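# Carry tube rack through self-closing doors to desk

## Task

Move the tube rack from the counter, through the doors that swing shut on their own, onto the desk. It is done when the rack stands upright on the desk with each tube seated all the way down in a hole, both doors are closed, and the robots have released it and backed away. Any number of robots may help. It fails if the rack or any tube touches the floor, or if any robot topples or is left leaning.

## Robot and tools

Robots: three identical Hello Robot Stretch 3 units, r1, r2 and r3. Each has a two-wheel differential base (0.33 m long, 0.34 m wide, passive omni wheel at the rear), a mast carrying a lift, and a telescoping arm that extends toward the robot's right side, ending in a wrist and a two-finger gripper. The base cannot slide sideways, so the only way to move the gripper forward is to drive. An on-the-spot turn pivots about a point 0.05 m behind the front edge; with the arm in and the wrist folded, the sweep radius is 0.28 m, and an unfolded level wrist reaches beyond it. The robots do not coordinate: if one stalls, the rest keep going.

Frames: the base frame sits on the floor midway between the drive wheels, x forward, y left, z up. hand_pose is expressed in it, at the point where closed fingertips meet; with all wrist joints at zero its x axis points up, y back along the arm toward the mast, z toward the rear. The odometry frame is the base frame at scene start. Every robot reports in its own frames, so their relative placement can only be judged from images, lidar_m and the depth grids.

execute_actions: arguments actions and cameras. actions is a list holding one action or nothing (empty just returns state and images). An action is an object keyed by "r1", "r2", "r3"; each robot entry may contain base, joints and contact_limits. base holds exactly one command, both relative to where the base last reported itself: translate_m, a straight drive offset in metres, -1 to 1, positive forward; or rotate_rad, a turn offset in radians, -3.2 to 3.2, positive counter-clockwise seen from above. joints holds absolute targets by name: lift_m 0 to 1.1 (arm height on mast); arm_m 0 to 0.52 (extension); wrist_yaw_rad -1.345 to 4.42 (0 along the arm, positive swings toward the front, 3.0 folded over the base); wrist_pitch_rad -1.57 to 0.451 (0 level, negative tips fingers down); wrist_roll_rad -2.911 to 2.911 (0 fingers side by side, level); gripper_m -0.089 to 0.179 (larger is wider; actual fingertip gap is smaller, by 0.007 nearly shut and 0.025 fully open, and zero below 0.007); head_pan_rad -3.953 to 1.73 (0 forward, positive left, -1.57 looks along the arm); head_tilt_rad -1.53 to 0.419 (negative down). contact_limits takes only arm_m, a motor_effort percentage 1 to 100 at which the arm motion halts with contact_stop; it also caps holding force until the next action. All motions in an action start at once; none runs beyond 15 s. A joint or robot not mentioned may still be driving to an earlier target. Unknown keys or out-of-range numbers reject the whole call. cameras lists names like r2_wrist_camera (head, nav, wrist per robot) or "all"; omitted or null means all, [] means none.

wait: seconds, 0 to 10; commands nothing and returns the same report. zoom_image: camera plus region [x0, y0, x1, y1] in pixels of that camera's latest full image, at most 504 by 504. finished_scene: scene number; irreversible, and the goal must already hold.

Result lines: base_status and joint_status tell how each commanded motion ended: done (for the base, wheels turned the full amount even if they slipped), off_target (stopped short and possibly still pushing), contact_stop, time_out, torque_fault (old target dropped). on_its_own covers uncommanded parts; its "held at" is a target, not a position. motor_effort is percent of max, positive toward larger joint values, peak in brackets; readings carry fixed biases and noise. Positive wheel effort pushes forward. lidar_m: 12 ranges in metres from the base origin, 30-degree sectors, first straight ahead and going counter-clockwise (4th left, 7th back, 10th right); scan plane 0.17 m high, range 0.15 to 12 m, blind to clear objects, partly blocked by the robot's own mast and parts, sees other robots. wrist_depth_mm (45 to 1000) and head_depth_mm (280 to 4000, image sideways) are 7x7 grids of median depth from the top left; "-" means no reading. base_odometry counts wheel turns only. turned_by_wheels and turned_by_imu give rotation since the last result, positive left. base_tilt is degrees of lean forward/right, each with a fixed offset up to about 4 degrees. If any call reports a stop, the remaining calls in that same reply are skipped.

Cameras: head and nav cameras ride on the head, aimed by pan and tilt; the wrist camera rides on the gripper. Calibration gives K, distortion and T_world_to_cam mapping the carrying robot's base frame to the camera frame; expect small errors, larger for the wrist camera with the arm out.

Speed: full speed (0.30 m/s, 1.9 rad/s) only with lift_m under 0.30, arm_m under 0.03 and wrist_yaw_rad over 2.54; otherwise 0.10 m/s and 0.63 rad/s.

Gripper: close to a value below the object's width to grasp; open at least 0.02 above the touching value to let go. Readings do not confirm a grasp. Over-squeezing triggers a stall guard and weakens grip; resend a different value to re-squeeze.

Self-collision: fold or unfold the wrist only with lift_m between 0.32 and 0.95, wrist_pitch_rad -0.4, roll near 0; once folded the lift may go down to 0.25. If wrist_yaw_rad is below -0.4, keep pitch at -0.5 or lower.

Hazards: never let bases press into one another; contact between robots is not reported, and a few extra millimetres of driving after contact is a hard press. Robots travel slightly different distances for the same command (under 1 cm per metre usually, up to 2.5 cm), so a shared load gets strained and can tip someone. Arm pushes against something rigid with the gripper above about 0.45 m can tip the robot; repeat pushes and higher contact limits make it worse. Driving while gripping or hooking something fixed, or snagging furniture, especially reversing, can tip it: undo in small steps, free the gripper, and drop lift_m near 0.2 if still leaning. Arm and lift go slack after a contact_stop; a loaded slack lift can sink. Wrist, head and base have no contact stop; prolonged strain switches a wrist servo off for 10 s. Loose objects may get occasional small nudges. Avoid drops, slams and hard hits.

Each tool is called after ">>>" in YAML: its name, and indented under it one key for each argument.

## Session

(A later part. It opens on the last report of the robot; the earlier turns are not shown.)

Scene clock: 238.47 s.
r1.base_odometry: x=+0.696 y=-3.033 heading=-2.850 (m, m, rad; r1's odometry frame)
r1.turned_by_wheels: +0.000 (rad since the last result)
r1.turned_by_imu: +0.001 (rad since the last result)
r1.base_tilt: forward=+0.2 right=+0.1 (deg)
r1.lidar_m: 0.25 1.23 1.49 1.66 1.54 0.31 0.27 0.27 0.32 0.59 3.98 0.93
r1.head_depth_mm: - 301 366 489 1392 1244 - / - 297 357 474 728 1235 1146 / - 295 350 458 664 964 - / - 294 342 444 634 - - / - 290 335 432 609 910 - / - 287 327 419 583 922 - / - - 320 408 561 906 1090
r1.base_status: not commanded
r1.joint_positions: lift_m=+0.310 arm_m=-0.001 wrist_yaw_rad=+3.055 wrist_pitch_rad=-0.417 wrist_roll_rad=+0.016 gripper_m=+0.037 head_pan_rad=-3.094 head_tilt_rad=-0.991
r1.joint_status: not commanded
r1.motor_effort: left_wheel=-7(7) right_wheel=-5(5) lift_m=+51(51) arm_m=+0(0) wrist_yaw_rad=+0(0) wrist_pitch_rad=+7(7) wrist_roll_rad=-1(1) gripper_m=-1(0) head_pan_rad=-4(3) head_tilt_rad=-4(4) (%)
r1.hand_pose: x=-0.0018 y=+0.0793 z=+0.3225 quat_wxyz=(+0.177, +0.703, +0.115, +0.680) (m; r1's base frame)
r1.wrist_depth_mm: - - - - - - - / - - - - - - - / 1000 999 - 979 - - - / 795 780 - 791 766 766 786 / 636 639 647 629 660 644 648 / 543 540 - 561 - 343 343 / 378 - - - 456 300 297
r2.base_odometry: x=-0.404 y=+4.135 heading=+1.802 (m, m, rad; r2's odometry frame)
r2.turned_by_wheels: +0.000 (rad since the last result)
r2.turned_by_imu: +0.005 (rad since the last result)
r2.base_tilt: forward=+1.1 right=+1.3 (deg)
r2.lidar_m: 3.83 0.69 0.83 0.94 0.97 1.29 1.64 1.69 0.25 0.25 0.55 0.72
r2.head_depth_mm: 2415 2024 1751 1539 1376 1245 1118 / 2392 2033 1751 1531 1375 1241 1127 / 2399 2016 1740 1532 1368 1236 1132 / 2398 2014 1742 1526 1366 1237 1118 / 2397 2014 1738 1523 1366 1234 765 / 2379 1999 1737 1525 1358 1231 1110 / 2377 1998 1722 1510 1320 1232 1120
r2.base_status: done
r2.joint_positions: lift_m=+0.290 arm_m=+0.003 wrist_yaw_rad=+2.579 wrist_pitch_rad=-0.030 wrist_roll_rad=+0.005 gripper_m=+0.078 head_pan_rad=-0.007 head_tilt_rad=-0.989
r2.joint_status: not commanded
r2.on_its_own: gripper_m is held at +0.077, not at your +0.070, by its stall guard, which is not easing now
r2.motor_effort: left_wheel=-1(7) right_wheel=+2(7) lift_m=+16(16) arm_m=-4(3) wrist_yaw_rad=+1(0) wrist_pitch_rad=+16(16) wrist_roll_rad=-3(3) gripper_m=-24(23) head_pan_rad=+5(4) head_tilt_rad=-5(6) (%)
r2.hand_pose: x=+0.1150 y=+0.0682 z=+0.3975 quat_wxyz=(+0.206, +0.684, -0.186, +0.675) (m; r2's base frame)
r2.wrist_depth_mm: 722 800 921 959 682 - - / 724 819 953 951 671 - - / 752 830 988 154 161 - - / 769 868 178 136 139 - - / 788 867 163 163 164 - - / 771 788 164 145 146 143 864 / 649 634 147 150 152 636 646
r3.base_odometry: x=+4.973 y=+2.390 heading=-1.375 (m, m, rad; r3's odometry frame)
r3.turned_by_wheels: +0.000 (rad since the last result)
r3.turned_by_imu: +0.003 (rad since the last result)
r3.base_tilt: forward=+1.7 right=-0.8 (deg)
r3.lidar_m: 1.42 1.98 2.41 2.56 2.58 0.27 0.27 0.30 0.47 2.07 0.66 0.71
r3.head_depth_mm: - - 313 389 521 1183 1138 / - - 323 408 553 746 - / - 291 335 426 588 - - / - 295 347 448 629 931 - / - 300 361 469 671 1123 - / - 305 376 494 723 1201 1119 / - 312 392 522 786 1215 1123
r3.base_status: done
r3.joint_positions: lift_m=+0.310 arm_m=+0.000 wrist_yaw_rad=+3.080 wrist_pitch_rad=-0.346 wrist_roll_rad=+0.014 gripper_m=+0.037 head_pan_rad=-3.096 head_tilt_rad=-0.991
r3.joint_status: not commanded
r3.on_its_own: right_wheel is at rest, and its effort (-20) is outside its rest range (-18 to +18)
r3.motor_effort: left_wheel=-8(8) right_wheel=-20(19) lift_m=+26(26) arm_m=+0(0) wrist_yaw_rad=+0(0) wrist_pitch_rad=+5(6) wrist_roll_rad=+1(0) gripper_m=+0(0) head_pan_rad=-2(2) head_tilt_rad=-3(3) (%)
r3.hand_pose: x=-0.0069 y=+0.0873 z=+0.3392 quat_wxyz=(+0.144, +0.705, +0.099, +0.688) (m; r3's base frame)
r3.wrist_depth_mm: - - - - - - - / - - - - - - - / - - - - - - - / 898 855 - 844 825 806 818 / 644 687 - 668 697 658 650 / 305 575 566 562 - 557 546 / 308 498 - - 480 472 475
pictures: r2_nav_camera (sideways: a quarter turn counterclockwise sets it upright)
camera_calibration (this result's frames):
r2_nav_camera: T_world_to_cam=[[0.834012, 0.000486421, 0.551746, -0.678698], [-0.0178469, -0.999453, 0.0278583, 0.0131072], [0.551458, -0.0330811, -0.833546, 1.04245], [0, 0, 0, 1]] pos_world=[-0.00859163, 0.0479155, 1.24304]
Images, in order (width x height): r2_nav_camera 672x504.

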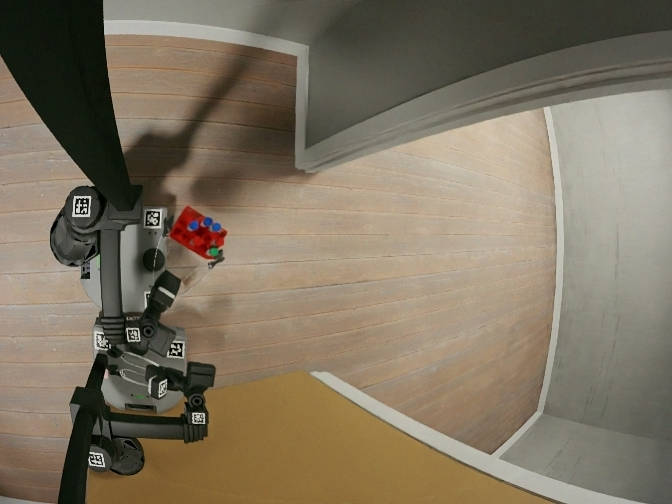

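>>> execute_actions:
  actions:
    - {"r1":{"base":{"translate_m":-0.07}},"r3":{"base":{"translate_m":0.15}}}
  cameras: []

>>> execute_actions:
  actions:
    - {"r2":{"base":{"translate_m":1}},"r3":{"base":{"translate_m":0.4}}}
  cameras: ["r3_nav_camera"]

>>> execute_actions:
  actions:
    - {"r2":{"base":{"rotate_rad":1.1},"joints":{"head_tilt_rad":-0.6}},"r3":{"base":{"translate_m":0.25}},"r1":{"base":{"translate_m":0.25}}}
  cameras: ["r2_nav_camera","r2_head_camera"]

Scene clock: 247.87 s.
r1.base_odometry: x=+0.763 y=-3.013 heading=-2.850 (m, m, rad; r1's odometry frame)
r1.turned_by_wheels: +0.000 (rad since the last result)
r1.turned_by_imu: +0.002 (rad since the last result)
r1.base_tilt: forward=+0.2 right=+0.2 (deg)
r1.lidar_m: 0.32 1.29 1.58 1.68 1.43 0.33 0.27 0.27 0.31 0.50 3.99 0.99
r1.head_depth_mm: - 311 394 1471 1387 1241 - / - 305 377 507 1346 1238 1154 / - 299 363 479 706 1251 - / - 295 349 455 655 - - / - 291 336 433 608 894 - / - - 323 414 569 884 - / - - 312 394 535 833 1093
r1.base_status: done
r1.joint_positions: lift_m=+0.310 arm_m=-0.001 wrist_yaw_rad=+3.055 wrist_pitch_rad=-0.417 wrist_roll_rad=+0.016 gripper_m=+0.037 head_pan_rad=-3.094 head_tilt_rad=-0.991
r1.joint_status: not commanded
r1.motor_effort: left_wheel=-6(15) right_wheel=-3(11) lift_m=+51(51) arm_m=+0(0) wrist_yaw_rad=+0(0) wrist_pitch_rad=+7(7) wrist_roll_rad=-1(1) gripper_m=-1(0) head_pan_rad=-3(3) head_tilt_rad=-5(4) (%)
r1.hand_pose: x=-0.0018 y=+0.0793 z=+0.3225 quat_wxyz=(+0.177, +0.703, +0.115, +0.680) (m; r1's base frame)
r1.wrist_depth_mm: - - - - - - - / - - - - - - - / - - - - - - 998 / 774 784 - 780 776 785 773 / 625 627 627 636 661 629 632 / 549 538 - 559 - 449 343 / 464 - - - 466 316 296
r2.base_odometry: x=-0.404 y=+4.135 heading=+1.802 (m, m, rad; r2's odometry frame)
r2.turned_by_wheels: +0.000 (rad since the last result)
r2.turned_by_imu: +0.000 (rad since the last result)
r2.base_tilt: forward=+1.1 right=+1.3 (deg)
r2.lidar_m: 3.85 0.69 0.83 0.94 0.97 1.30 1.65 1.69 0.32 0.32 0.60 0.73
r2.head_depth_mm: 2409 2039 1744 1538 1381 1238 1134 / 2407 2034 1755 1537 1372 1236 1129 / 2391 2012 1746 1533 1370 1238 1126 / 2397 2013 1751 1529 1370 1238 1117 / 2368 2003 1725 1524 1367 1229 761 / 2360 2019 1733 1531 1358 1229 1109 / 2361 1990 1739 1522 1324 1232 1121
r2.base_status: not commanded
r2.joint_positions: lift_m=+0.290 arm_m=+0.003 wrist_yaw_rad=+2.579 wrist_pitch_rad=-0.030 wrist_roll_rad=+0.005 gripper_m=+0.078 head_pan_rad=-0.007 head_tilt_rad=-0.989
r2.joint_status: not commanded
r2.on_its_own: gripper_m is held at +0.077, not at your +0.070, by its stall guard, which is not easing now
r2.motor_effort: left_wheel=-1(1) right_wheel=+2(2) lift_m=+16(16) arm_m=-3(4) wrist_yaw_rad=+0(1) wrist_pitch_rad=+16(16) wrist_roll_rad=-3(3) gripper_m=-23(23) head_pan_rad=+4(4) head_tilt_rad=-5(5) (%)
r2.hand_pose: x=+0.1150 y=+0.0682 z=+0.3975 quat_wxyz=(+0.206, +0.684, -0.186, +0.675) (m; r2's base frame)
r2.wrist_depth_mm: 697 815 921 946 692 - - / 732 836 951 940 661 - - / 751 843 958 154 162 - - / 772 880 177 135 140 - - / 778 861 163 162 165 - - / 773 792 164 144 146 143 874 / 652 639 147 150 152 631 658
r3.base_odometry: x=+5.002 y=+2.243 heading=-1.375 (m, m, rad; r3's odometry frame)
r3.turned_by_wheels: +0.000 (rad since the last result)
r3.turned_by_imu: +0.002 (rad since the last result)
r3.base_tilt: forward=+1.7 right=-0.8 (deg)
r3.lidar_m: 1.36 1.83 2.23 2.58 2.61 0.27 0.27 0.33 0.67 2.09 0.57 0.68
r3.head_depth_mm: - - 304 371 482 1221 1134 / - 287 323 401 532 704 - / - 296 346 437 593 - - / - 304 370 477 670 1009 - / 285 321 398 528 773 1208 - / 294 342 432 587 907 1229 1121 / 303 366 472 662 1100 1235 1118
r3.base_status: done
r3.joint_positions: lift_m=+0.310 arm_m=+0.000 wrist_yaw_rad=+3.080 wrist_pitch_rad=-0.346 wrist_roll_rad=+0.014 gripper_m=+0.037 head_pan_rad=-3.096 head_tilt_rad=-0.991
r3.joint_status: not commanded
r3.on_its_own: right_wheel is at rest, and its effort (-20) is outside its rest range (-18 to +18)
r3.motor_effort: left_wheel=-6(6) right_wheel=-20(21) lift_m=+27(27) arm_m=+1(0) wrist_yaw_rad=+0(0) wrist_pitch_rad=+6(6) wrist_roll_rad=+1(0) gripper_m=+0(0) head_pan_rad=-2(2) head_tilt_rad=-3(4) (%)
r3.hand_pose: x=-0.0069 y=+0.0873 z=+0.3392 quat_wxyz=(+0.144, +0.705, +0.099, +0.688) (m; r3's base frame)
r3.wrist_depth_mm: - - - - - - - / - - - - - - - / - - - - - - - / 876 858 - 841 827 829 803 / 696 693 - 676 699 657 644 / 573 569 572 560 - 551 548 / 281 503 - - 479 474 469
pictures: none
No camera images: the call's "cameras" was empty. Leave "cameras" out to get every camera's image.

Scene clock: 253.03 s.
r1.base_odometry: x=+0.763 y=-3.013 heading=-2.850 (m, m, rad; r1's odometry frame)
r1.turned_by_wheels: +0.000 (rad since the last result)
r1.turned_by_imu: +0.001 (rad since the last result)
r1.base_tilt: forward=+0.2 right=+0.1 (deg)
r1.lidar_m: 1.29 1.30 1.57 1.64 1.42 0.33 0.27 0.27 0.30 0.50 1.10 0.99
r1.head_depth_mm: - 311 394 1483 1396 1238 - / - 305 377 507 1341 1239 1148 / - 300 364 480 706 1250 - / - 295 349 456 655 - - / - 292 336 433 608 896 - / - - 323 412 569 885 - / - - 312 395 534 836 1092
r1.base_status: not commanded
r1.joint_positions: lift_m=+0.310 arm_m=-0.001 wrist_yaw_rad=+3.055 wrist_pitch_rad=-0.417 wrist_roll_rad=+0.016 gripper_m=+0.037 head_pan_rad=-3.094 head_tilt_rad=-0.991
r1.joint_status: not commanded
r1.motor_effort: left_wheel=-7(7) right_wheel=-4(4) lift_m=+51(51) arm_m=+0(0) wrist_yaw_rad=+0(1) wrist_pitch_rad=+7(7) wrist_roll_rad=+0(1) gripper_m=+0(1) head_pan_rad=-3(3) head_tilt_rad=-4(4) (%)
r1.hand_pose: x=-0.0018 y=+0.0793 z=+0.3225 quat_wxyz=(+0.177, +0.703, +0.115, +0.680) (m; r1's base frame)
r1.wrist_depth_mm: - - - - - - - / - - - - - - - / - 998 - 981 - 989 - / 767 770 - 787 797 782 783 / 631 644 632 637 665 630 630 / 551 535 - 557 - 539 542 / 467 - - - 471 462 461
r2.base_odometry: x=-0.633 y=+5.108 heading=+1.802 (m, m, rad; r2's odometry frame)
r2.turned_by_wheels: +0.000 (rad since the last result)
r2.turned_by_imu: +0.005 (rad since the last result)
r2.base_tilt: forward=+1.1 right=+1.3 (deg)
r2.lidar_m: 2.86 2.95 2.65 1.24 0.48 0.52 2.64 0.74 0.60 0.99 2.22 2.96
r2.head_depth_mm: 2418 2028 1752 1545 1373 1242 1134 / 2402 2027 1746 1541 1375 1240 1127 / 2407 2026 1751 1539 1369 1236 1130 / 2377 2026 1736 1519 1370 1237 1120 / 2385 2007 1744 1532 1364 1233 762 / 2368 2010 1731 1517 1363 1230 1107 / 2358 1991 1729 1510 1359 1231 1121
r2.base_status: done
r2.joint_positions: lift_m=+0.290 arm_m=+0.003 wrist_yaw_rad=+2.579 wrist_pitch_rad=-0.030 wrist_roll_rad=+0.005 gripper_m=+0.078 head_pan_rad=-0.007 head_tilt_rad=-0.989
r2.joint_status: not commanded
r2.on_its_own: gripper_m is held at +0.077, not at your +0.070, by its stall guard, which is not easing now
r2.motor_effort: left_wheel=+0(6) right_wheel=+2(8) lift_m=+16(16) arm_m=-4(3) wrist_yaw_rad=+1(1) wrist_pitch_rad=+16(16) wrist_roll_rad=-3(3) gripper_m=-23(24) head_pan_rad=+4(4) head_tilt_rad=-6(4) (%)
r2.hand_pose: x=+0.1150 y=+0.0682 z=+0.3975 quat_wxyz=(+0.206, +0.684, -0.186, +0.675) (m; r2's base frame)
r2.wrist_depth_mm: - - - - - - - / - - - - - - - / - - - 154 162 - - / - - 177 136 140 - - / - - 163 163 164 - - / 812 774 164 144 146 143 881 / 651 637 146 151 152 638 670
r3.base_odometry: x=+5.080 y=+1.851 heading=-1.375 (m, m, rad; r3's odometry frame)
r3.turned_by_wheels: +0.000 (rad since the last result)
r3.turned_by_imu: +0.003 (rad since the last result)
r3.base_tilt: forward=+1.6 right=-0.8 (deg)
r3.lidar_m: 1.23 1.44 1.76 2.65 2.66 2.95 2.70 0.48 0.33 0.49 0.49 0.61
r3.head_depth_mm: 2519 2073 1770 1538 1361 1221 1138 / 2500 2060 1767 1536 1367 1262 - / 2445 2090 1773 1534 1368 - - / 2446 2083 1761 1545 1370 1242 - / 2510 2090 1792 1549 1379 1225 - / 2431 2094 1801 1530 1373 1208 1128 / 1962 1864 1689 1488 1022 882 1122
r3.base_status: done
r3.joint_positions: lift_m=+0.310 arm_m=+0.000 wrist_yaw_rad=+3.080 wrist_pitch_rad=-0.346 wrist_roll_rad=+0.014 gripper_m=+0.037 head_pan_rad=-3.096 head_tilt_rad=-0.991
r3.joint_status: not commanded
r3.motor_effort: left_wheel=-2(2) right_wheel=+3(12) lift_m=+26(26) arm_m=+1(1) wrist_yaw_rad=+0(0) wrist_pitch_rad=+5(5) wrist_roll_rad=+0(1) gripper_m=+0(0) head_pan_rad=-2(3) head_tilt_rad=-3(4) (%)
r3.hand_pose: x=-0.0069 y=+0.0873 z=+0.3392 quat_wxyz=(+0.144, +0.705, +0.099, +0.688) (m; r3's base frame)
r3.wrist_depth_mm: - - - - - - - / - - - - - - - / - - - - - - - / 878 853 - 840 833 802 808 / 700 689 - 670 693 656 652 / 579 579 570 566 - 554 550 / 494 505 - - 485 477 472
pictures: r3_nav_camera (sideways: a quarter turn counterclockwise sets it upright)
camera_calibration (this result's frames):
r3_nav_camera: T_world_to_cam=[[-0.866104, 0.00385016, 0.49985, -0.600808], [-0.0257692, 0.998297, -0.0523405, 0.120946], [-0.4992, -0.058213, -0.864529, 1.08092], [0, 0, 0, 1]] pos_world=[0.0223484, -0.0555036, 1.24113]
Images, in order (width x height): r3_nav_camera 672x504.

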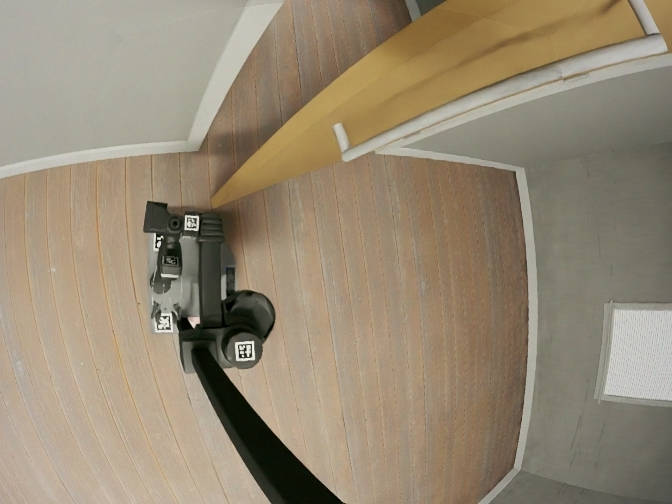

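Scene clock: 256.80 s.
r1.base_odometry: x=+0.523 y=-3.085 heading=-2.850 (m, m, rad; r1's odometry frame)
r1.turned_by_wheels: +0.000 (rad since the last result)
r1.turned_by_imu: +0.001 (rad since the last result)
r1.base_tilt: forward=+0.2 right=+0.1 (deg)
r1.lidar_m: 1.05 1.05 1.28 1.63 1.67 0.29 0.28 0.29 0.41 0.88 0.81 0.79
r1.head_depth_mm: - - 319 407 1324 1245 - / - 286 326 414 577 1216 1151 / - 290 331 425 594 815 - / - 290 337 433 610 - - / - 294 342 443 630 963 - / - 294 348 454 647 1082 - / - 298 354 463 670 1140 1094
r1.base_status: done
r1.joint_positions: lift_m=+0.310 arm_m=-0.001 wrist_yaw_rad=+3.055 wrist_pitch_rad=-0.417 wrist_roll_rad=+0.016 gripper_m=+0.037 head_pan_rad=-3.094 head_tilt_rad=-0.991
r1.joint_status: not commanded
r1.motor_effort: left_wheel=-9(9) right_wheel=-8(8) lift_m=+51(51) arm_m=+0(0) wrist_yaw_rad=+0(1) wrist_pitch_rad=+7(7) wrist_roll_rad=+0(1) gripper_m=-1(1) head_pan_rad=-3(3) head_tilt_rad=-4(5) (%)
r1.hand_pose: x=-0.0018 y=+0.0793 z=+0.3225 quat_wxyz=(+0.177, +0.703, +0.115, +0.680) (m; r1's base frame)
r1.wrist_depth_mm: - - - - - - - / - - - - - - - / 995 993 - - - - - / 782 785 - 770 780 768 766 / 621 631 639 640 665 624 646 / 335 537 - 551 - 540 535 / 324 - - - 471 470 465
r2.base_odometry: x=-0.633 y=+5.108 heading=+2.902 (m, m, rad; r2's odometry frame)
r2.turned_by_wheels: +1.100 (rad since the last result)
r2.turned_by_imu: +1.107 (rad since the last result)
r2.base_tilt: forward=+1.1 right=+1.3 (deg)
r2.lidar_m: 2.65 1.01 0.48 1.42 1.18 0.66 0.60 1.21 2.24 2.94 2.86 2.98
r2.head_depth_mm: 3119 3456 3097 2289 1802 1501 1278 / 2902 3250 3078 2296 1811 1501 1280 / 2678 2975 2956 2297 1804 1501 1285 / 2513 2898 3014 2296 1813 1500 1281 / 2448 2718 2929 2290 1804 1498 1284 / 2317 2599 2778 2290 1808 1492 1276 / 2209 2460 2675 2261 1807 1495 1281
r2.base_status: done
r2.joint_positions: lift_m=+0.290 arm_m=+0.003 wrist_yaw_rad=+2.579 wrist_pitch_rad=-0.030 wrist_roll_rad=+0.005 gripper_m=+0.078 head_pan_rad=-0.007 head_tilt_rad=-0.606
r2.joint_status: all done
r2.on_its_own: gripper_m is held at +0.077, not at your +0.070, by its stall guard, which is not easing now
r2.motor_effort: left_wheel=+0(7) right_wheel=+2(8) lift_m=+16(16) arm_m=-3(3) wrist_yaw_rad=+1(2) wrist_pitch_rad=+16(16) wrist_roll_rad=-2(3) gripper_m=-23(24) head_pan_rad=+4(5) head_tilt_rad=+3(28) (%)
r2.hand_pose: x=+0.1150 y=+0.0682 z=+0.3975 quat_wxyz=(+0.206, +0.684, -0.186, +0.675) (m; r2's base frame)
r2.wrist_depth_mm: - - 493 621 - - - / - - 498 577 - - - / - - 530 154 162 - - / - - 177 136 140 - - / - - 163 162 164 - - / 825 762 164 144 145 143 881 / 647 635 146 150 152 639 660
r3.base_odometry: x=+5.129 y=+1.606 heading=-1.375 (m, m, rad; r3's odometry frame)
r3.turned_by_wheels: +0.000 (rad since the last result)
r3.turned_by_imu: +0.002 (rad since the last result)
r3.base_tilt: forward=+1.7 right=-0.7 (deg)
r3.lidar_m: 1.13 1.19 1.45 2.68 2.70 3.20 2.95 0.76 0.49 0.45 0.45 0.56
r3.head_depth_mm: 2526 2067 1772 1543 1358 1220 1144 / 2466 2081 1766 1533 1364 1266 - / 2520 2070 1770 1530 1363 - - / 2530 2080 1787 1544 1381 1242 - / 2576 2090 1780 1560 1381 1228 - / 2481 2094 1777 1553 1356 1239 1127 / 1806 1716 1644 1503 1357 1228 1112
r3.base_status: done
r3.joint_positions: lift_m=+0.310 arm_m=+0.000 wrist_yaw_rad=+3.080 wrist_pitch_rad=-0.346 wrist_roll_rad=+0.014 gripper_m=+0.037 head_pan_rad=-3.096 head_tilt_rad=-0.991
r3.joint_status: not commanded
r3.motor_effort: left_wheel=-2(4) right_wheel=+3(7) lift_m=+26(27) arm_m=+0(1) wrist_yaw_rad=+1(1) wrist_pitch_rad=+5(5) wrist_roll_rad=+1(0) gripper_m=+0(0) head_pan_rad=-3(3) head_tilt_rad=-3(3) (%)
r3.hand_pose: x=-0.0069 y=+0.0873 z=+0.3392 quat_wxyz=(+0.144, +0.705, +0.099, +0.688) (m; r3's base frame)
r3.wrist_depth_mm: - - - - - - - / - - - - - - - / - - - - - - - / 863 865 - 835 836 816 806 / 690 688 - 670 694 660 657 / 567 572 565 562 - 551 547 / 494 506 - - 475 478 470
pictures: r2_head_camera (sideways: a quarter turn clockwise sets it upright), r2_nav_camera (sideways: a quarter turn counterclockwise sets it upright)
camera_calibration (this result's frames):
r2_head_camera: T_world_to_cam=[[-0.553775, 0.0297907, -0.832134, 1.10721], [0.0440091, 0.99901, 0.00647744, -0.00872687], [0.831503, -0.0330344, -0.554538, 0.670584], [0, 0, 0, 1]] pos_world=[0.0559388, -0.00211411, 1.29327]
r2_nav_camera: T_world_to_cam=[[0.567235, 0.00229284, 0.823553, -1.03128], [-0.0273975, -0.99939, 0.0216528, 0.0212317], [0.8231, -0.0348455, -0.566826, 0.693907], [0, 0, 0, 1]] pos_world=[0.0144045, 0.0477629, 1.24218]
Images, in order (width x height): r2_head_camera 896x504, r2_nav_camera 672x504.

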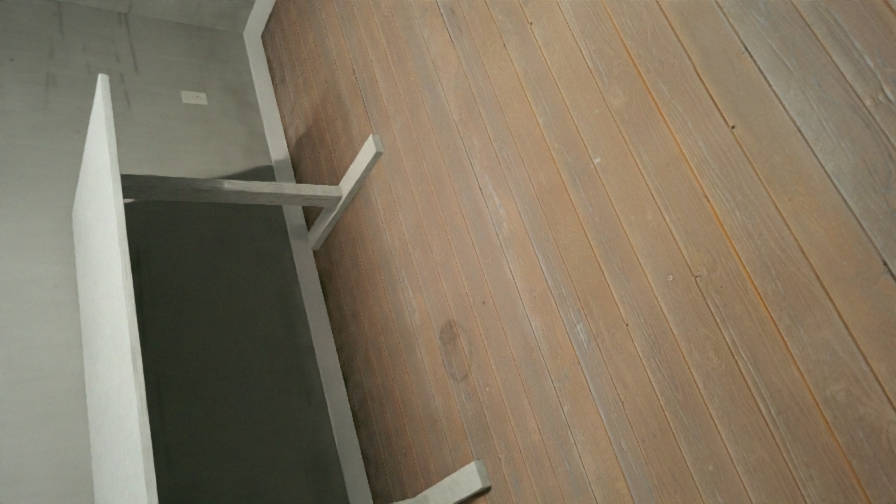

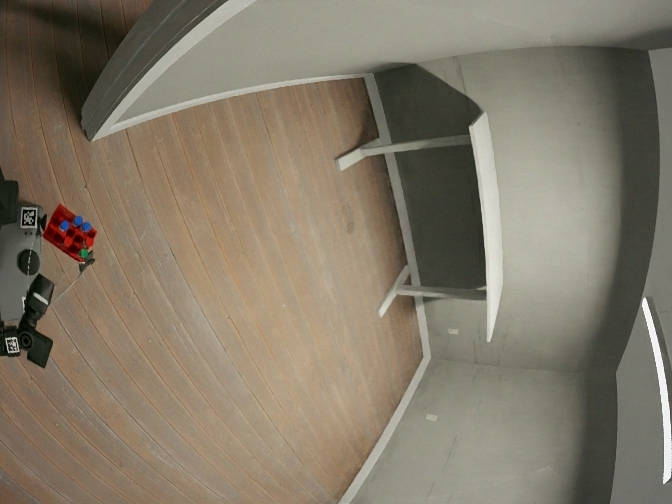

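>>> execute_actions:
  actions:
    - {"r2":{"base":{"translate_m":1}},"r1":{"base":{"translate_m":0.4}}}
  cameras: []

>>> execute_actions:
  actions:
    - {"r2":{"base":{"translate_m":0.45}},"r1":{"base":{"translate_m":0.3}}}
  cameras: ["r1_nav_camera"]

>>> execute_actions:
  actions:
    - {"r2":{"base":{"rotate_rad":1.99},"joints":{"lift_m":0.88,"wrist_yaw_rad":1.5,"head_pan_rad":-1.57,"head_tilt_rad":-0.7}},"r1":{"base":{"translate_m":0.2}}}
  cameras: ["r1_nav_camera","r2_nav_camera","r2_head_camera","r2_wrist_camera"]

Scene clock: 269.33 s.
r1.base_odometry: x=+0.140 y=-3.200 heading=-2.850 (m, m, rad; r1's odometry frame)
r1.turned_by_wheels: +0.000 (rad since the last result)
r1.turned_by_imu: +0.002 (rad since the last result)
r1.base_tilt: forward=+0.2 right=+0.1 (deg)
r1.lidar_m: 0.65 0.66 0.80 1.53 1.75 0.30 0.27 0.37 0.95 0.65 0.57 0.71
r1.head_depth_mm: - 1721 1843 1586 1394 1239 - / - - 331 1545 1392 1232 1148 / - 294 337 424 1325 1270 - / - 306 369 470 645 - - / 290 332 410 536 769 1182 - / 303 363 459 618 961 1208 - / 326 401 521 741 1263 1188 1093
r1.base_status: done
r1.joint_positions: lift_m=+0.310 arm_m=-0.001 wrist_yaw_rad=+3.055 wrist_pitch_rad=-0.417 wrist_roll_rad=+0.016 gripper_m=+0.037 head_pan_rad=-3.094 head_tilt_rad=-0.991
r1.joint_status: not commanded
r1.motor_effort: left_wheel=-5(7) right_wheel=-10(10) lift_m=+51(51) arm_m=+1(0) wrist_yaw_rad=+1(1) wrist_pitch_rad=+7(7) wrist_roll_rad=+0(0) gripper_m=+0(1) head_pan_rad=-4(3) head_tilt_rad=-4(4) (%)
r1.hand_pose: x=-0.0018 y=+0.0793 z=+0.3225 quat_wxyz=(+0.177, +0.703, +0.115, +0.680) (m; r1's base frame)
r1.wrist_depth_mm: - - - - - 910 656 / - - - - - 921 670 / 990 - - - 990 890 693 / 788 774 - 778 793 778 689 / 640 629 621 623 657 638 620 / 541 539 - 557 - 532 547 / 474 - - - 467 468 464
r2.base_odometry: x=-1.604 y=+5.346 heading=+2.902 (m, m, rad; r2's odometry frame)
r2.turned_by_wheels: +0.000 (rad since the last result)
r2.turned_by_imu: +0.005 (rad since the last result)
r2.base_tilt: forward=+1.1 right=+1.3 (deg)
r2.lidar_m: 1.66 1.26 1.05 0.78 0.77 0.79 1.60 3.01 3.17 2.45 2.38 2.38
r2.head_depth_mm: 2035 2136 2590 2306 1815 1494 1279 / 1920 1398 2379 2215 1811 1500 1277 / 1815 1286 2195 2118 1820 1497 1280 / 1714 1293 2095 2205 1804 1498 1279 / 1636 1294 1967 2123 1816 1501 1276 / 1553 1289 1850 2041 1804 1501 1278 / 1488 1297 1744 1946 1812 1497 1280
r2.base_status: done
r2.joint_positions: lift_m=+0.290 arm_m=+0.003 wrist_yaw_rad=+2.579 wrist_pitch_rad=-0.030 wrist_roll_rad=+0.005 gripper_m=+0.078 head_pan_rad=-0.007 head_tilt_rad=-0.605
r2.joint_status: not commanded
r2.on_its_own: gripper_m is held at +0.077, not at your +0.070, by its stall guard, which is not easing now
r2.motor_effort: left_wheel=-1(6) right_wheel=+2(7) lift_m=+16(16) arm_m=-3(2) wrist_yaw_rad=+0(1) wrist_pitch_rad=+16(16) wrist_roll_rad=-2(3) gripper_m=-23(23) head_pan_rad=+5(4) head_tilt_rad=+3(3) (%)
r2.hand_pose: x=+0.1150 y=+0.0682 z=+0.3975 quat_wxyz=(+0.206, +0.684, -0.186, +0.675) (m; r2's base frame)
r2.wrist_depth_mm: 636 765 - - - - - / 640 794 - - - - - / 657 792 - 154 161 - - / 658 804 178 136 140 - - / 667 767 163 162 164 - - / 668 751 164 144 146 143 842 / 635 637 146 151 152 621 661
r3.base_odometry: x=+5.129 y=+1.606 heading=-1.375 (m, m, rad; r3's odometry frame)
r3.turned_by_wheels: +0.000 (rad since the last result)
r3.turned_by_imu: +0.001 (rad since the last result)
r3.base_tilt: forward=+1.8 right=-0.8 (deg)
r3.lidar_m: 1.13 1.19 1.45 2.68 2.70 3.19 2.95 0.76 0.49 0.45 0.45 0.56
r3.head_depth_mm: 2498 2060 1774 1543 1357 1220 1137 / 2521 2078 1735 1538 1371 1259 - / 2528 2065 1779 1535 1366 - - / 2482 2098 1757 1549 1360 1239 - / 2530 2096 1772 1547 1374 1236 - / 2476 2129 1784 1549 1373 1237 1123 / 1802 1719 1611 1514 1373 1235 1121
r3.base_status: not commanded
r3.joint_positions: lift_m=+0.310 arm_m=+0.000 wrist_yaw_rad=+3.080 wrist_pitch_rad=-0.346 wrist_roll_rad=+0.014 gripper_m=+0.037 head_pan_rad=-3.096 head_tilt_rad=-0.991
r3.joint_status: not commanded
r3.motor_effort: left_wheel=-2(2) right_wheel=+3(2) lift_m=+27(26) arm_m=+0(0) wrist_yaw_rad=-1(0) wrist_pitch_rad=+5(5) wrist_roll_rad=+1(0) gripper_m=+0(0) head_pan_rad=-3(1) head_tilt_rad=-4(3) (%)
r3.hand_pose: x=-0.0069 y=+0.0873 z=+0.3392 quat_wxyz=(+0.144, +0.705, +0.099, +0.688) (m; r3's base frame)
r3.wrist_depth_mm: - - - - - - - / - - - - - - - / - - - - - - - / 882 851 - 860 838 818 810 / 702 680 - 667 691 650 640 / 581 571 566 556 - 554 542 / 497 501 - - 484 473 469
pictures: none
No camera images: the call's "cameras" was empty. Leave "cameras" out to get every camera's image.

Scene clock: 273.50 s.
r1.base_odometry: x=-0.147 y=-3.286 heading=-2.850 (m, m, rad; r1's odometry frame)
r1.turned_by_wheels: +0.000 (rad since the last result)
r1.turned_by_imu: +0.001 (rad since the last result)
r1.base_tilt: forward=+0.1 right=+0.2 (deg)
r1.lidar_m: 0.36 0.36 0.44 0.84 1.71 1.92 1.74 0.77 0.44 0.53 0.53 0.40
r1.head_depth_mm: 1697 2015 1832 1584 1400 1246 - / 1676 2000 1822 1563 1385 1242 1153 / 1647 1971 1801 1568 1370 1264 - / 1634 1936 1778 1538 1368 - - / 1617 1925 1750 1534 1352 1229 - / 1607 1884 1749 1516 1345 1212 - / 1581 1864 1738 1507 1331 1194 1094
r1.base_status: done
r1.joint_positions: lift_m=+0.310 arm_m=-0.001 wrist_yaw_rad=+3.055 wrist_pitch_rad=-0.417 wrist_roll_rad=+0.016 gripper_m=+0.037 head_pan_rad=-3.094 head_tilt_rad=-0.991
r1.joint_status: not commanded
r1.motor_effort: left_wheel=-2(5) right_wheel=+1(5) lift_m=+51(51) arm_m=+0(0) wrist_yaw_rad=+0(0) wrist_pitch_rad=+7(7) wrist_roll_rad=-1(0) gripper_m=+0(1) head_pan_rad=-4(3) head_tilt_rad=-4(4) (%)
r1.hand_pose: x=-0.0018 y=+0.0793 z=+0.3225 quat_wxyz=(+0.177, +0.703, +0.115, +0.680) (m; r1's base frame)
r1.wrist_depth_mm: - - - - 797 506 369 / - - - - 805 509 371 / - 990 - - 840 529 381 / 782 769 - 767 734 543 389 / 630 642 647 638 659 530 395 / 546 541 - 579 - 519 404 / 460 - - - 473 464 401
r2.base_odometry: x=-2.041 y=+5.453 heading=+2.902 (m, m, rad; r2's odometry frame)
r2.turned_by_wheels: +0.000 (rad since the last result)
r2.turned_by_imu: +0.002 (rad since the last result)
r2.base_tilt: forward=+1.1 right=+1.3 (deg)
r2.lidar_m: 1.24 1.32 0.93 1.00 0.98 1.02 1.69 3.41 2.98 2.23 2.17 1.21
r2.head_depth_mm: 1551 1632 876 2177 1805 1464 1281 / 1462 1293 827 1421 1624 1499 1284 / 1386 1287 828 1935 1761 1495 1277 / 1307 1289 828 1768 1814 1501 1284 / 1244 1293 829 689 1771 1499 1284 / 1185 1236 831 635 1707 1507 1280 / 1138 1196 827 611 1632 1496 1277
r2.base_status: done
r2.joint_positions: lift_m=+0.290 arm_m=+0.003 wrist_yaw_rad=+2.579 wrist_pitch_rad=-0.030 wrist_roll_rad=+0.005 gripper_m=+0.078 head_pan_rad=-0.007 head_tilt_rad=-0.605
r2.joint_status: not commanded
r2.on_its_own: gripper_m is held at +0.077, not at your +0.070, by its stall guard, which is not easing now
r2.motor_effort: left_wheel=+0(6) right_wheel=+2(8) lift_m=+16(16) arm_m=-3(3) wrist_yaw_rad=+1(1) wrist_pitch_rad=+16(16) wrist_roll_rad=-2(3) gripper_m=-23(23) head_pan_rad=+5(4) head_tilt_rad=+2(4) (%)
r2.hand_pose: x=+0.1150 y=+0.0682 z=+0.3975 quat_wxyz=(+0.206, +0.684, -0.186, +0.675) (m; r2's base frame)
r2.wrist_depth_mm: 802 951 - - - - 970 / 795 986 - - - - 965 / 813 - - 153 162 - - / 827 - 177 135 140 - - / 849 958 163 162 164 - - / 801 766 164 144 146 143 868 / 641 632 146 151 152 630 656
r3.base_odometry: x=+5.129 y=+1.606 heading=-1.375 (m, m, rad; r3's odometry frame)
r3.turned_by_wheels: +0.000 (rad since the last result)
r3.turned_by_imu: +0.001 (rad since the last result)
r3.base_tilt: forward=+1.6 right=-0.7 (deg)
r3.lidar_m: 1.13 1.19 1.46 2.68 2.71 3.21 2.95 0.76 0.49 0.45 0.45 0.56
r3.head_depth_mm: 2486 2067 1762 1541 1359 1225 1134 / 2533 2072 1755 1546 1362 1259 - / 2499 2087 1757 1542 1364 - - / 2510 2102 1792 1534 1376 1245 - / 2561 2079 1769 1552 1368 1228 - / 2450 2089 1782 1557 1371 1229 1128 / 1823 1715 1633 1494 1346 1230 1119
r3.base_status: not commanded
r3.joint_positions: lift_m=+0.310 arm_m=+0.000 wrist_yaw_rad=+3.080 wrist_pitch_rad=-0.346 wrist_roll_rad=+0.014 gripper_m=+0.037 head_pan_rad=-3.096 head_tilt_rad=-0.991
r3.joint_status: not commanded
r3.motor_effort: left_wheel=-2(2) right_wheel=+3(3) lift_m=+26(26) arm_m=+0(0) wrist_yaw_rad=+0(0) wrist_pitch_rad=+6(6) wrist_roll_rad=+0(0) gripper_m=+0(0) head_pan_rad=-2(3) head_tilt_rad=-4(3) (%)
r3.hand_pose: x=-0.0069 y=+0.0873 z=+0.3392 quat_wxyz=(+0.144, +0.705, +0.099, +0.688) (m; r3's base frame)
r3.wrist_depth_mm: - - - - - - - / - - - - - - - / - - - - - - - / 874 873 - 831 823 808 799 / 694 683 - 667 691 654 659 / 575 572 565 560 - 558 554 / 501 504 - - 476 477 471
pictures: r1_nav_camera (sideways: a quarter turn counterclockwise sets it upright)
camera_calibration (this result's frames):
r1_nav_camera: T_world_to_cam=[[-0.852321, -0.0797336, 0.516906, -0.626939], [-0.101271, 0.994767, -0.0135404, 0.0731237], [-0.513121, -0.0638883, -0.855935, 1.07502], [0, 0, 0, 1]] pos_world=[0.0246658, -0.054048, 1.2452]
Images, in order (width x height): r1_nav_camera 672x504.

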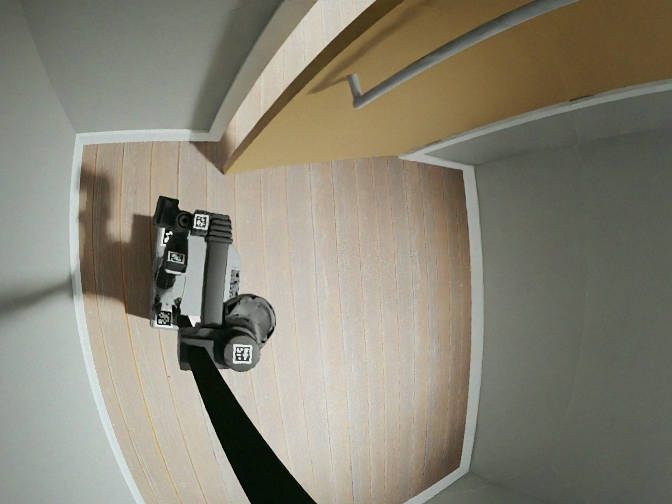

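Scene clock: 279.70 s.
r1.base_odometry: x=-0.339 y=-3.344 heading=-2.850 (m, m, rad; r1's odometry frame)
r1.turned_by_wheels: +0.000 (rad since the last result)
r1.turned_by_imu: +0.001 (rad since the last result)
r1.base_tilt: forward=+0.2 right=+0.1 (deg)
r1.lidar_m: 0.16 0.16 0.20 0.38 1.75 2.14 1.93 0.87 0.55 0.49 0.29 0.18
r1.head_depth_mm: 1879 2142 1842 1578 1392 1248 - / 1882 2096 1814 1570 1373 1240 1152 / 1840 2072 1814 1563 1376 1275 - / 1816 2052 1786 1544 1365 - - / 1801 2037 1765 1523 1353 1231 - / 1779 1991 1741 1524 1346 1219 - / 1772 1986 1737 1508 1329 1191 1092
r1.base_status: done
r1.joint_positions: lift_m=+0.310 arm_m=-0.001 wrist_yaw_rad=+3.055 wrist_pitch_rad=-0.417 wrist_roll_rad=+0.016 gripper_m=+0.037 head_pan_rad=-3.094 head_tilt_rad=-0.991
r1.joint_status: not commanded
r1.motor_effort: left_wheel=-1(5) right_wheel=+1(3) lift_m=+51(51) arm_m=+0(0) wrist_yaw_rad=-1(0) wrist_pitch_rad=+7(7) wrist_roll_rad=-1(0) gripper_m=+0(1) head_pan_rad=-3(4) head_tilt_rad=-4(4) (%)
r1.hand_pose: x=-0.0018 y=+0.0793 z=+0.3225 quat_wxyz=(+0.177, +0.703, +0.115, +0.680) (m; r1's base frame)
r1.wrist_depth_mm: - - - 813 370 238 176 / - - - 922 385 244 180 / 978 - - 893 408 252 183 / 780 761 - 741 419 258 186 / 642 633 626 636 376 267 191 / 540 548 - 562 - 274 195 / 461 - - - 439 268 198
r2.base_odometry: x=-2.041 y=+5.453 heading=-1.391 (m, m, rad; r2's odometry frame)
r2.turned_by_wheels: +1.990 (rad since the last result)
r2.turned_by_imu: +2.012 (rad since the last result)
r2.base_tilt: forward=+1.1 right=+1.3 (deg)
r2.lidar_m: 0.97 0.99 1.28 3.11 3.27 2.29 2.17 2.01 1.21 1.32 0.93 1.03
r2.head_depth_mm: 1170 955 688 1725 1657 - - / 1167 958 687 1693 1666 - - / 1157 955 687 1679 1655 1509 - / 1147 957 686 1649 1667 1433 1265 / 1140 954 685 1644 1667 1409 1271 / 1134 954 687 1623 1655 1418 - / 1121 955 686 1612 1617 1377 -
r2.base_status: done
r2.joint_positions: lift_m=+0.879 arm_m=+0.003 wrist_yaw_rad=+1.502 wrist_pitch_rad=-0.030 wrist_roll_rad=+0.005 gripper_m=+0.078 head_pan_rad=-1.563 head_tilt_rad=-0.692
r2.joint_status: all done
r2.on_its_own: gripper_m is held at +0.077, not at your +0.070, by its stall guard, which is not easing now
r2.motor_effort: left_wheel=-1(7) right_wheel=+2(7) lift_m=+34(35) arm_m=-3(3) wrist_yaw_rad=-2(3) wrist_pitch_rad=+16(16) wrist_roll_rad=-2(3) gripper_m=-23(24) head_pan_rad=-5(58) head_tilt_rad=-3(16) (%)
r2.hand_pose: x=+0.2334 y=-0.1655 z=+0.9864 quat_wxyz=(+0.523, +0.491, -0.511, +0.473) (m; r2's base frame)
r2.wrist_depth_mm: 772 781 804 823 838 895 906 / 787 826 839 855 878 913 954 / 824 852 867 154 161 953 966 / 846 875 176 135 140 989 486 / 898 895 164 162 164 - - / 908 975 164 143 147 142 - / 930 967 147 150 153 - -
r3.base_odometry: x=+5.129 y=+1.606 heading=-1.375 (m, m, rad; r3's odometry frame)
r3.turned_by_wheels: +0.000 (rad since the last result)
r3.turned_by_imu: +0.001 (rad since the last result)
r3.base_tilt: forward=+1.6 right=-0.8 (deg)
r3.lidar_m: 1.14 1.19 1.45 2.68 2.70 3.21 2.95 0.76 0.49 0.45 0.45 0.56
r3.head_depth_mm: 2519 2054 1767 1528 1371 1221 1140 / 2513 2063 1777 1534 1366 1254 - / 2490 2078 1763 1542 1369 - - / 2504 2072 1796 1547 1372 1255 - / 2533 2085 1777 1551 1368 1224 - / 2461 2076 1782 1545 1384 1238 1128 / 1810 1701 1626 1510 1356 1232 1114
r3.base_status: not commanded
r3.joint_positions: lift_m=+0.310 arm_m=+0.000 wrist_yaw_rad=+3.080 wrist_pitch_rad=-0.346 wrist_roll_rad=+0.014 gripper_m=+0.037 head_pan_rad=-3.096 head_tilt_rad=-0.991
r3.joint_status: not commanded
r3.motor_effort: left_wheel=-2(1) right_wheel=+3(2) lift_m=+26(27) arm_m=+0(0) wrist_yaw_rad=+0(1) wrist_pitch_rad=+5(6) wrist_roll_rad=+1(0) gripper_m=+0(0) head_pan_rad=-2(1) head_tilt_rad=-3(4) (%)
r3.hand_pose: x=-0.0069 y=+0.0873 z=+0.3392 quat_wxyz=(+0.144, +0.705, +0.099, +0.688) (m; r3's base frame)
r3.wrist_depth_mm: - - - - - - - / - - - - - - - / - - - - - - - / 882 866 - 827 824 802 804 / 697 688 - 674 685 660 643 / 577 575 561 559 - 551 550 / 495 508 - - 478 479 472
pictures: r1_nav_camera (sideways: a quarter turn counterclockwise sets it upright), r2_head_camera (sideways: a quarter turn clockwise sets it upright), r2_nav_camera (sideways: a quarter turn counterclockwise sets it upright), r2_wrist_camera
camera_calibration (this result's frames):
r1_nav_camera: T_world_to_cam=[[-0.852321, -0.0797334, 0.516906, -0.626939], [-0.101271, 0.994767, -0.0135404, 0.0731237], [-0.513121, -0.0638882, -0.855935, 1.07502], [0, 0, 0, 1]] pos_world=[0.0246657, -0.054048, 1.2452]
r2_head_camera: T_world_to_cam=[[0.021234, 0.623494, -0.781539, 1.03775], [0.999545, -0.0299748, 0.00324396, -0.0103455], [-0.0214039, -0.781253, -0.623848, 0.765954], [0, 0, 0, 1]] pos_world=[0.00469959, -0.048936, 1.28891]
r2_nav_camera: T_world_to_cam=[[0.0110346, -0.635705, 0.771853, -0.960491], [-0.999667, 0.0110073, 0.0233572, 0.0249461], [-0.0233443, -0.771854, -0.635371, 0.788241], [0, 0, 0, 1]] pos_world=[0.0539375, -0.00245602, 1.2416]
r2_wrist_camera: T_world_to_cam=[[-0.0395592, -0.999217, -0.000987216, -0.150628], [-0.218968, 0.00963295, -0.975685, 1.0414], [0.97493, -0.0383812, -0.219177, 0.143304], [0, 0, 0, 1]] pos_world=[0.0823621, -0.155042, 1.04734]
Images, in order (width x height): r1_nav_camera 672x504, r2_head_camera 896x504, r2_nav_camera 672x504, r2_wrist_camera 644x364.

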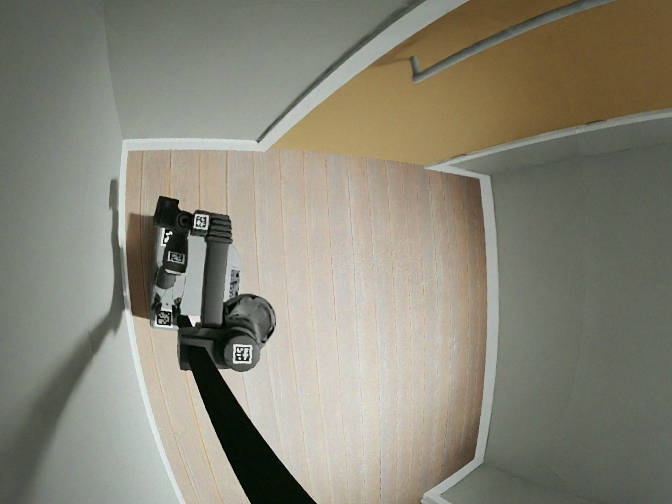

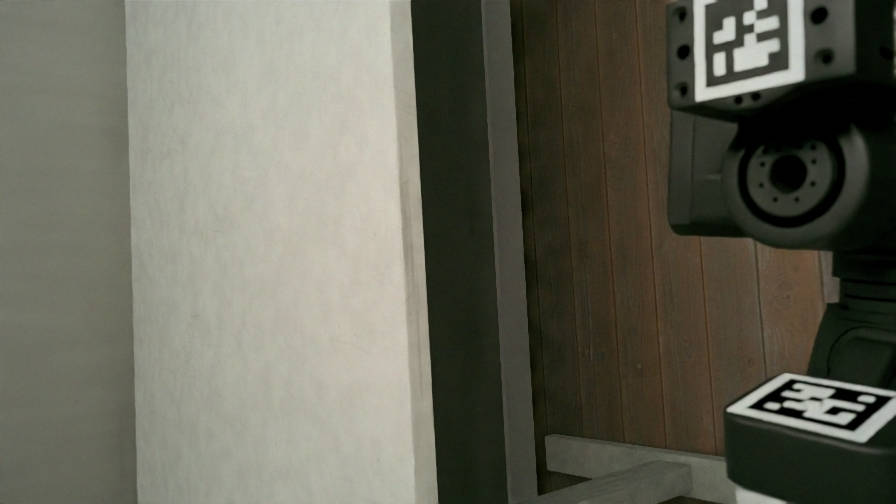

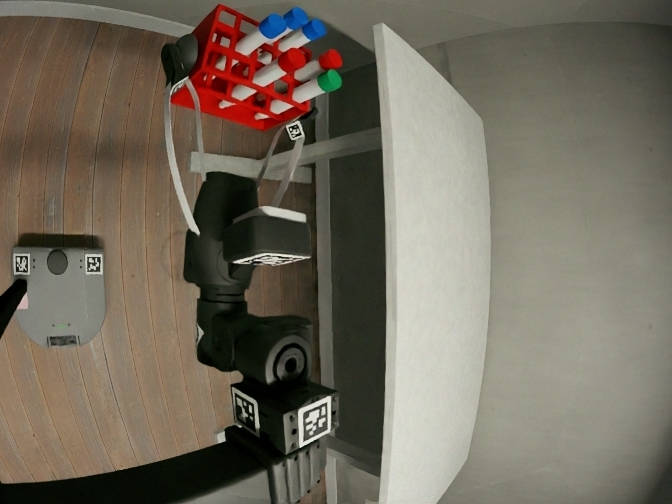

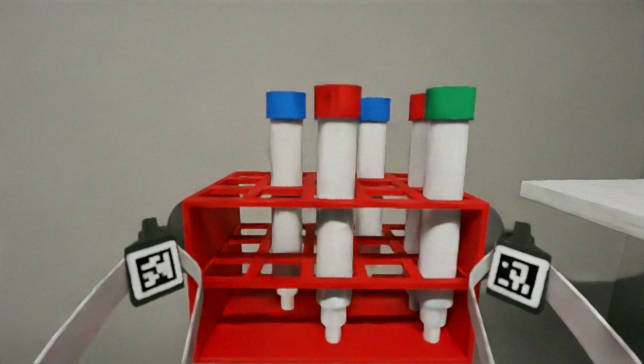

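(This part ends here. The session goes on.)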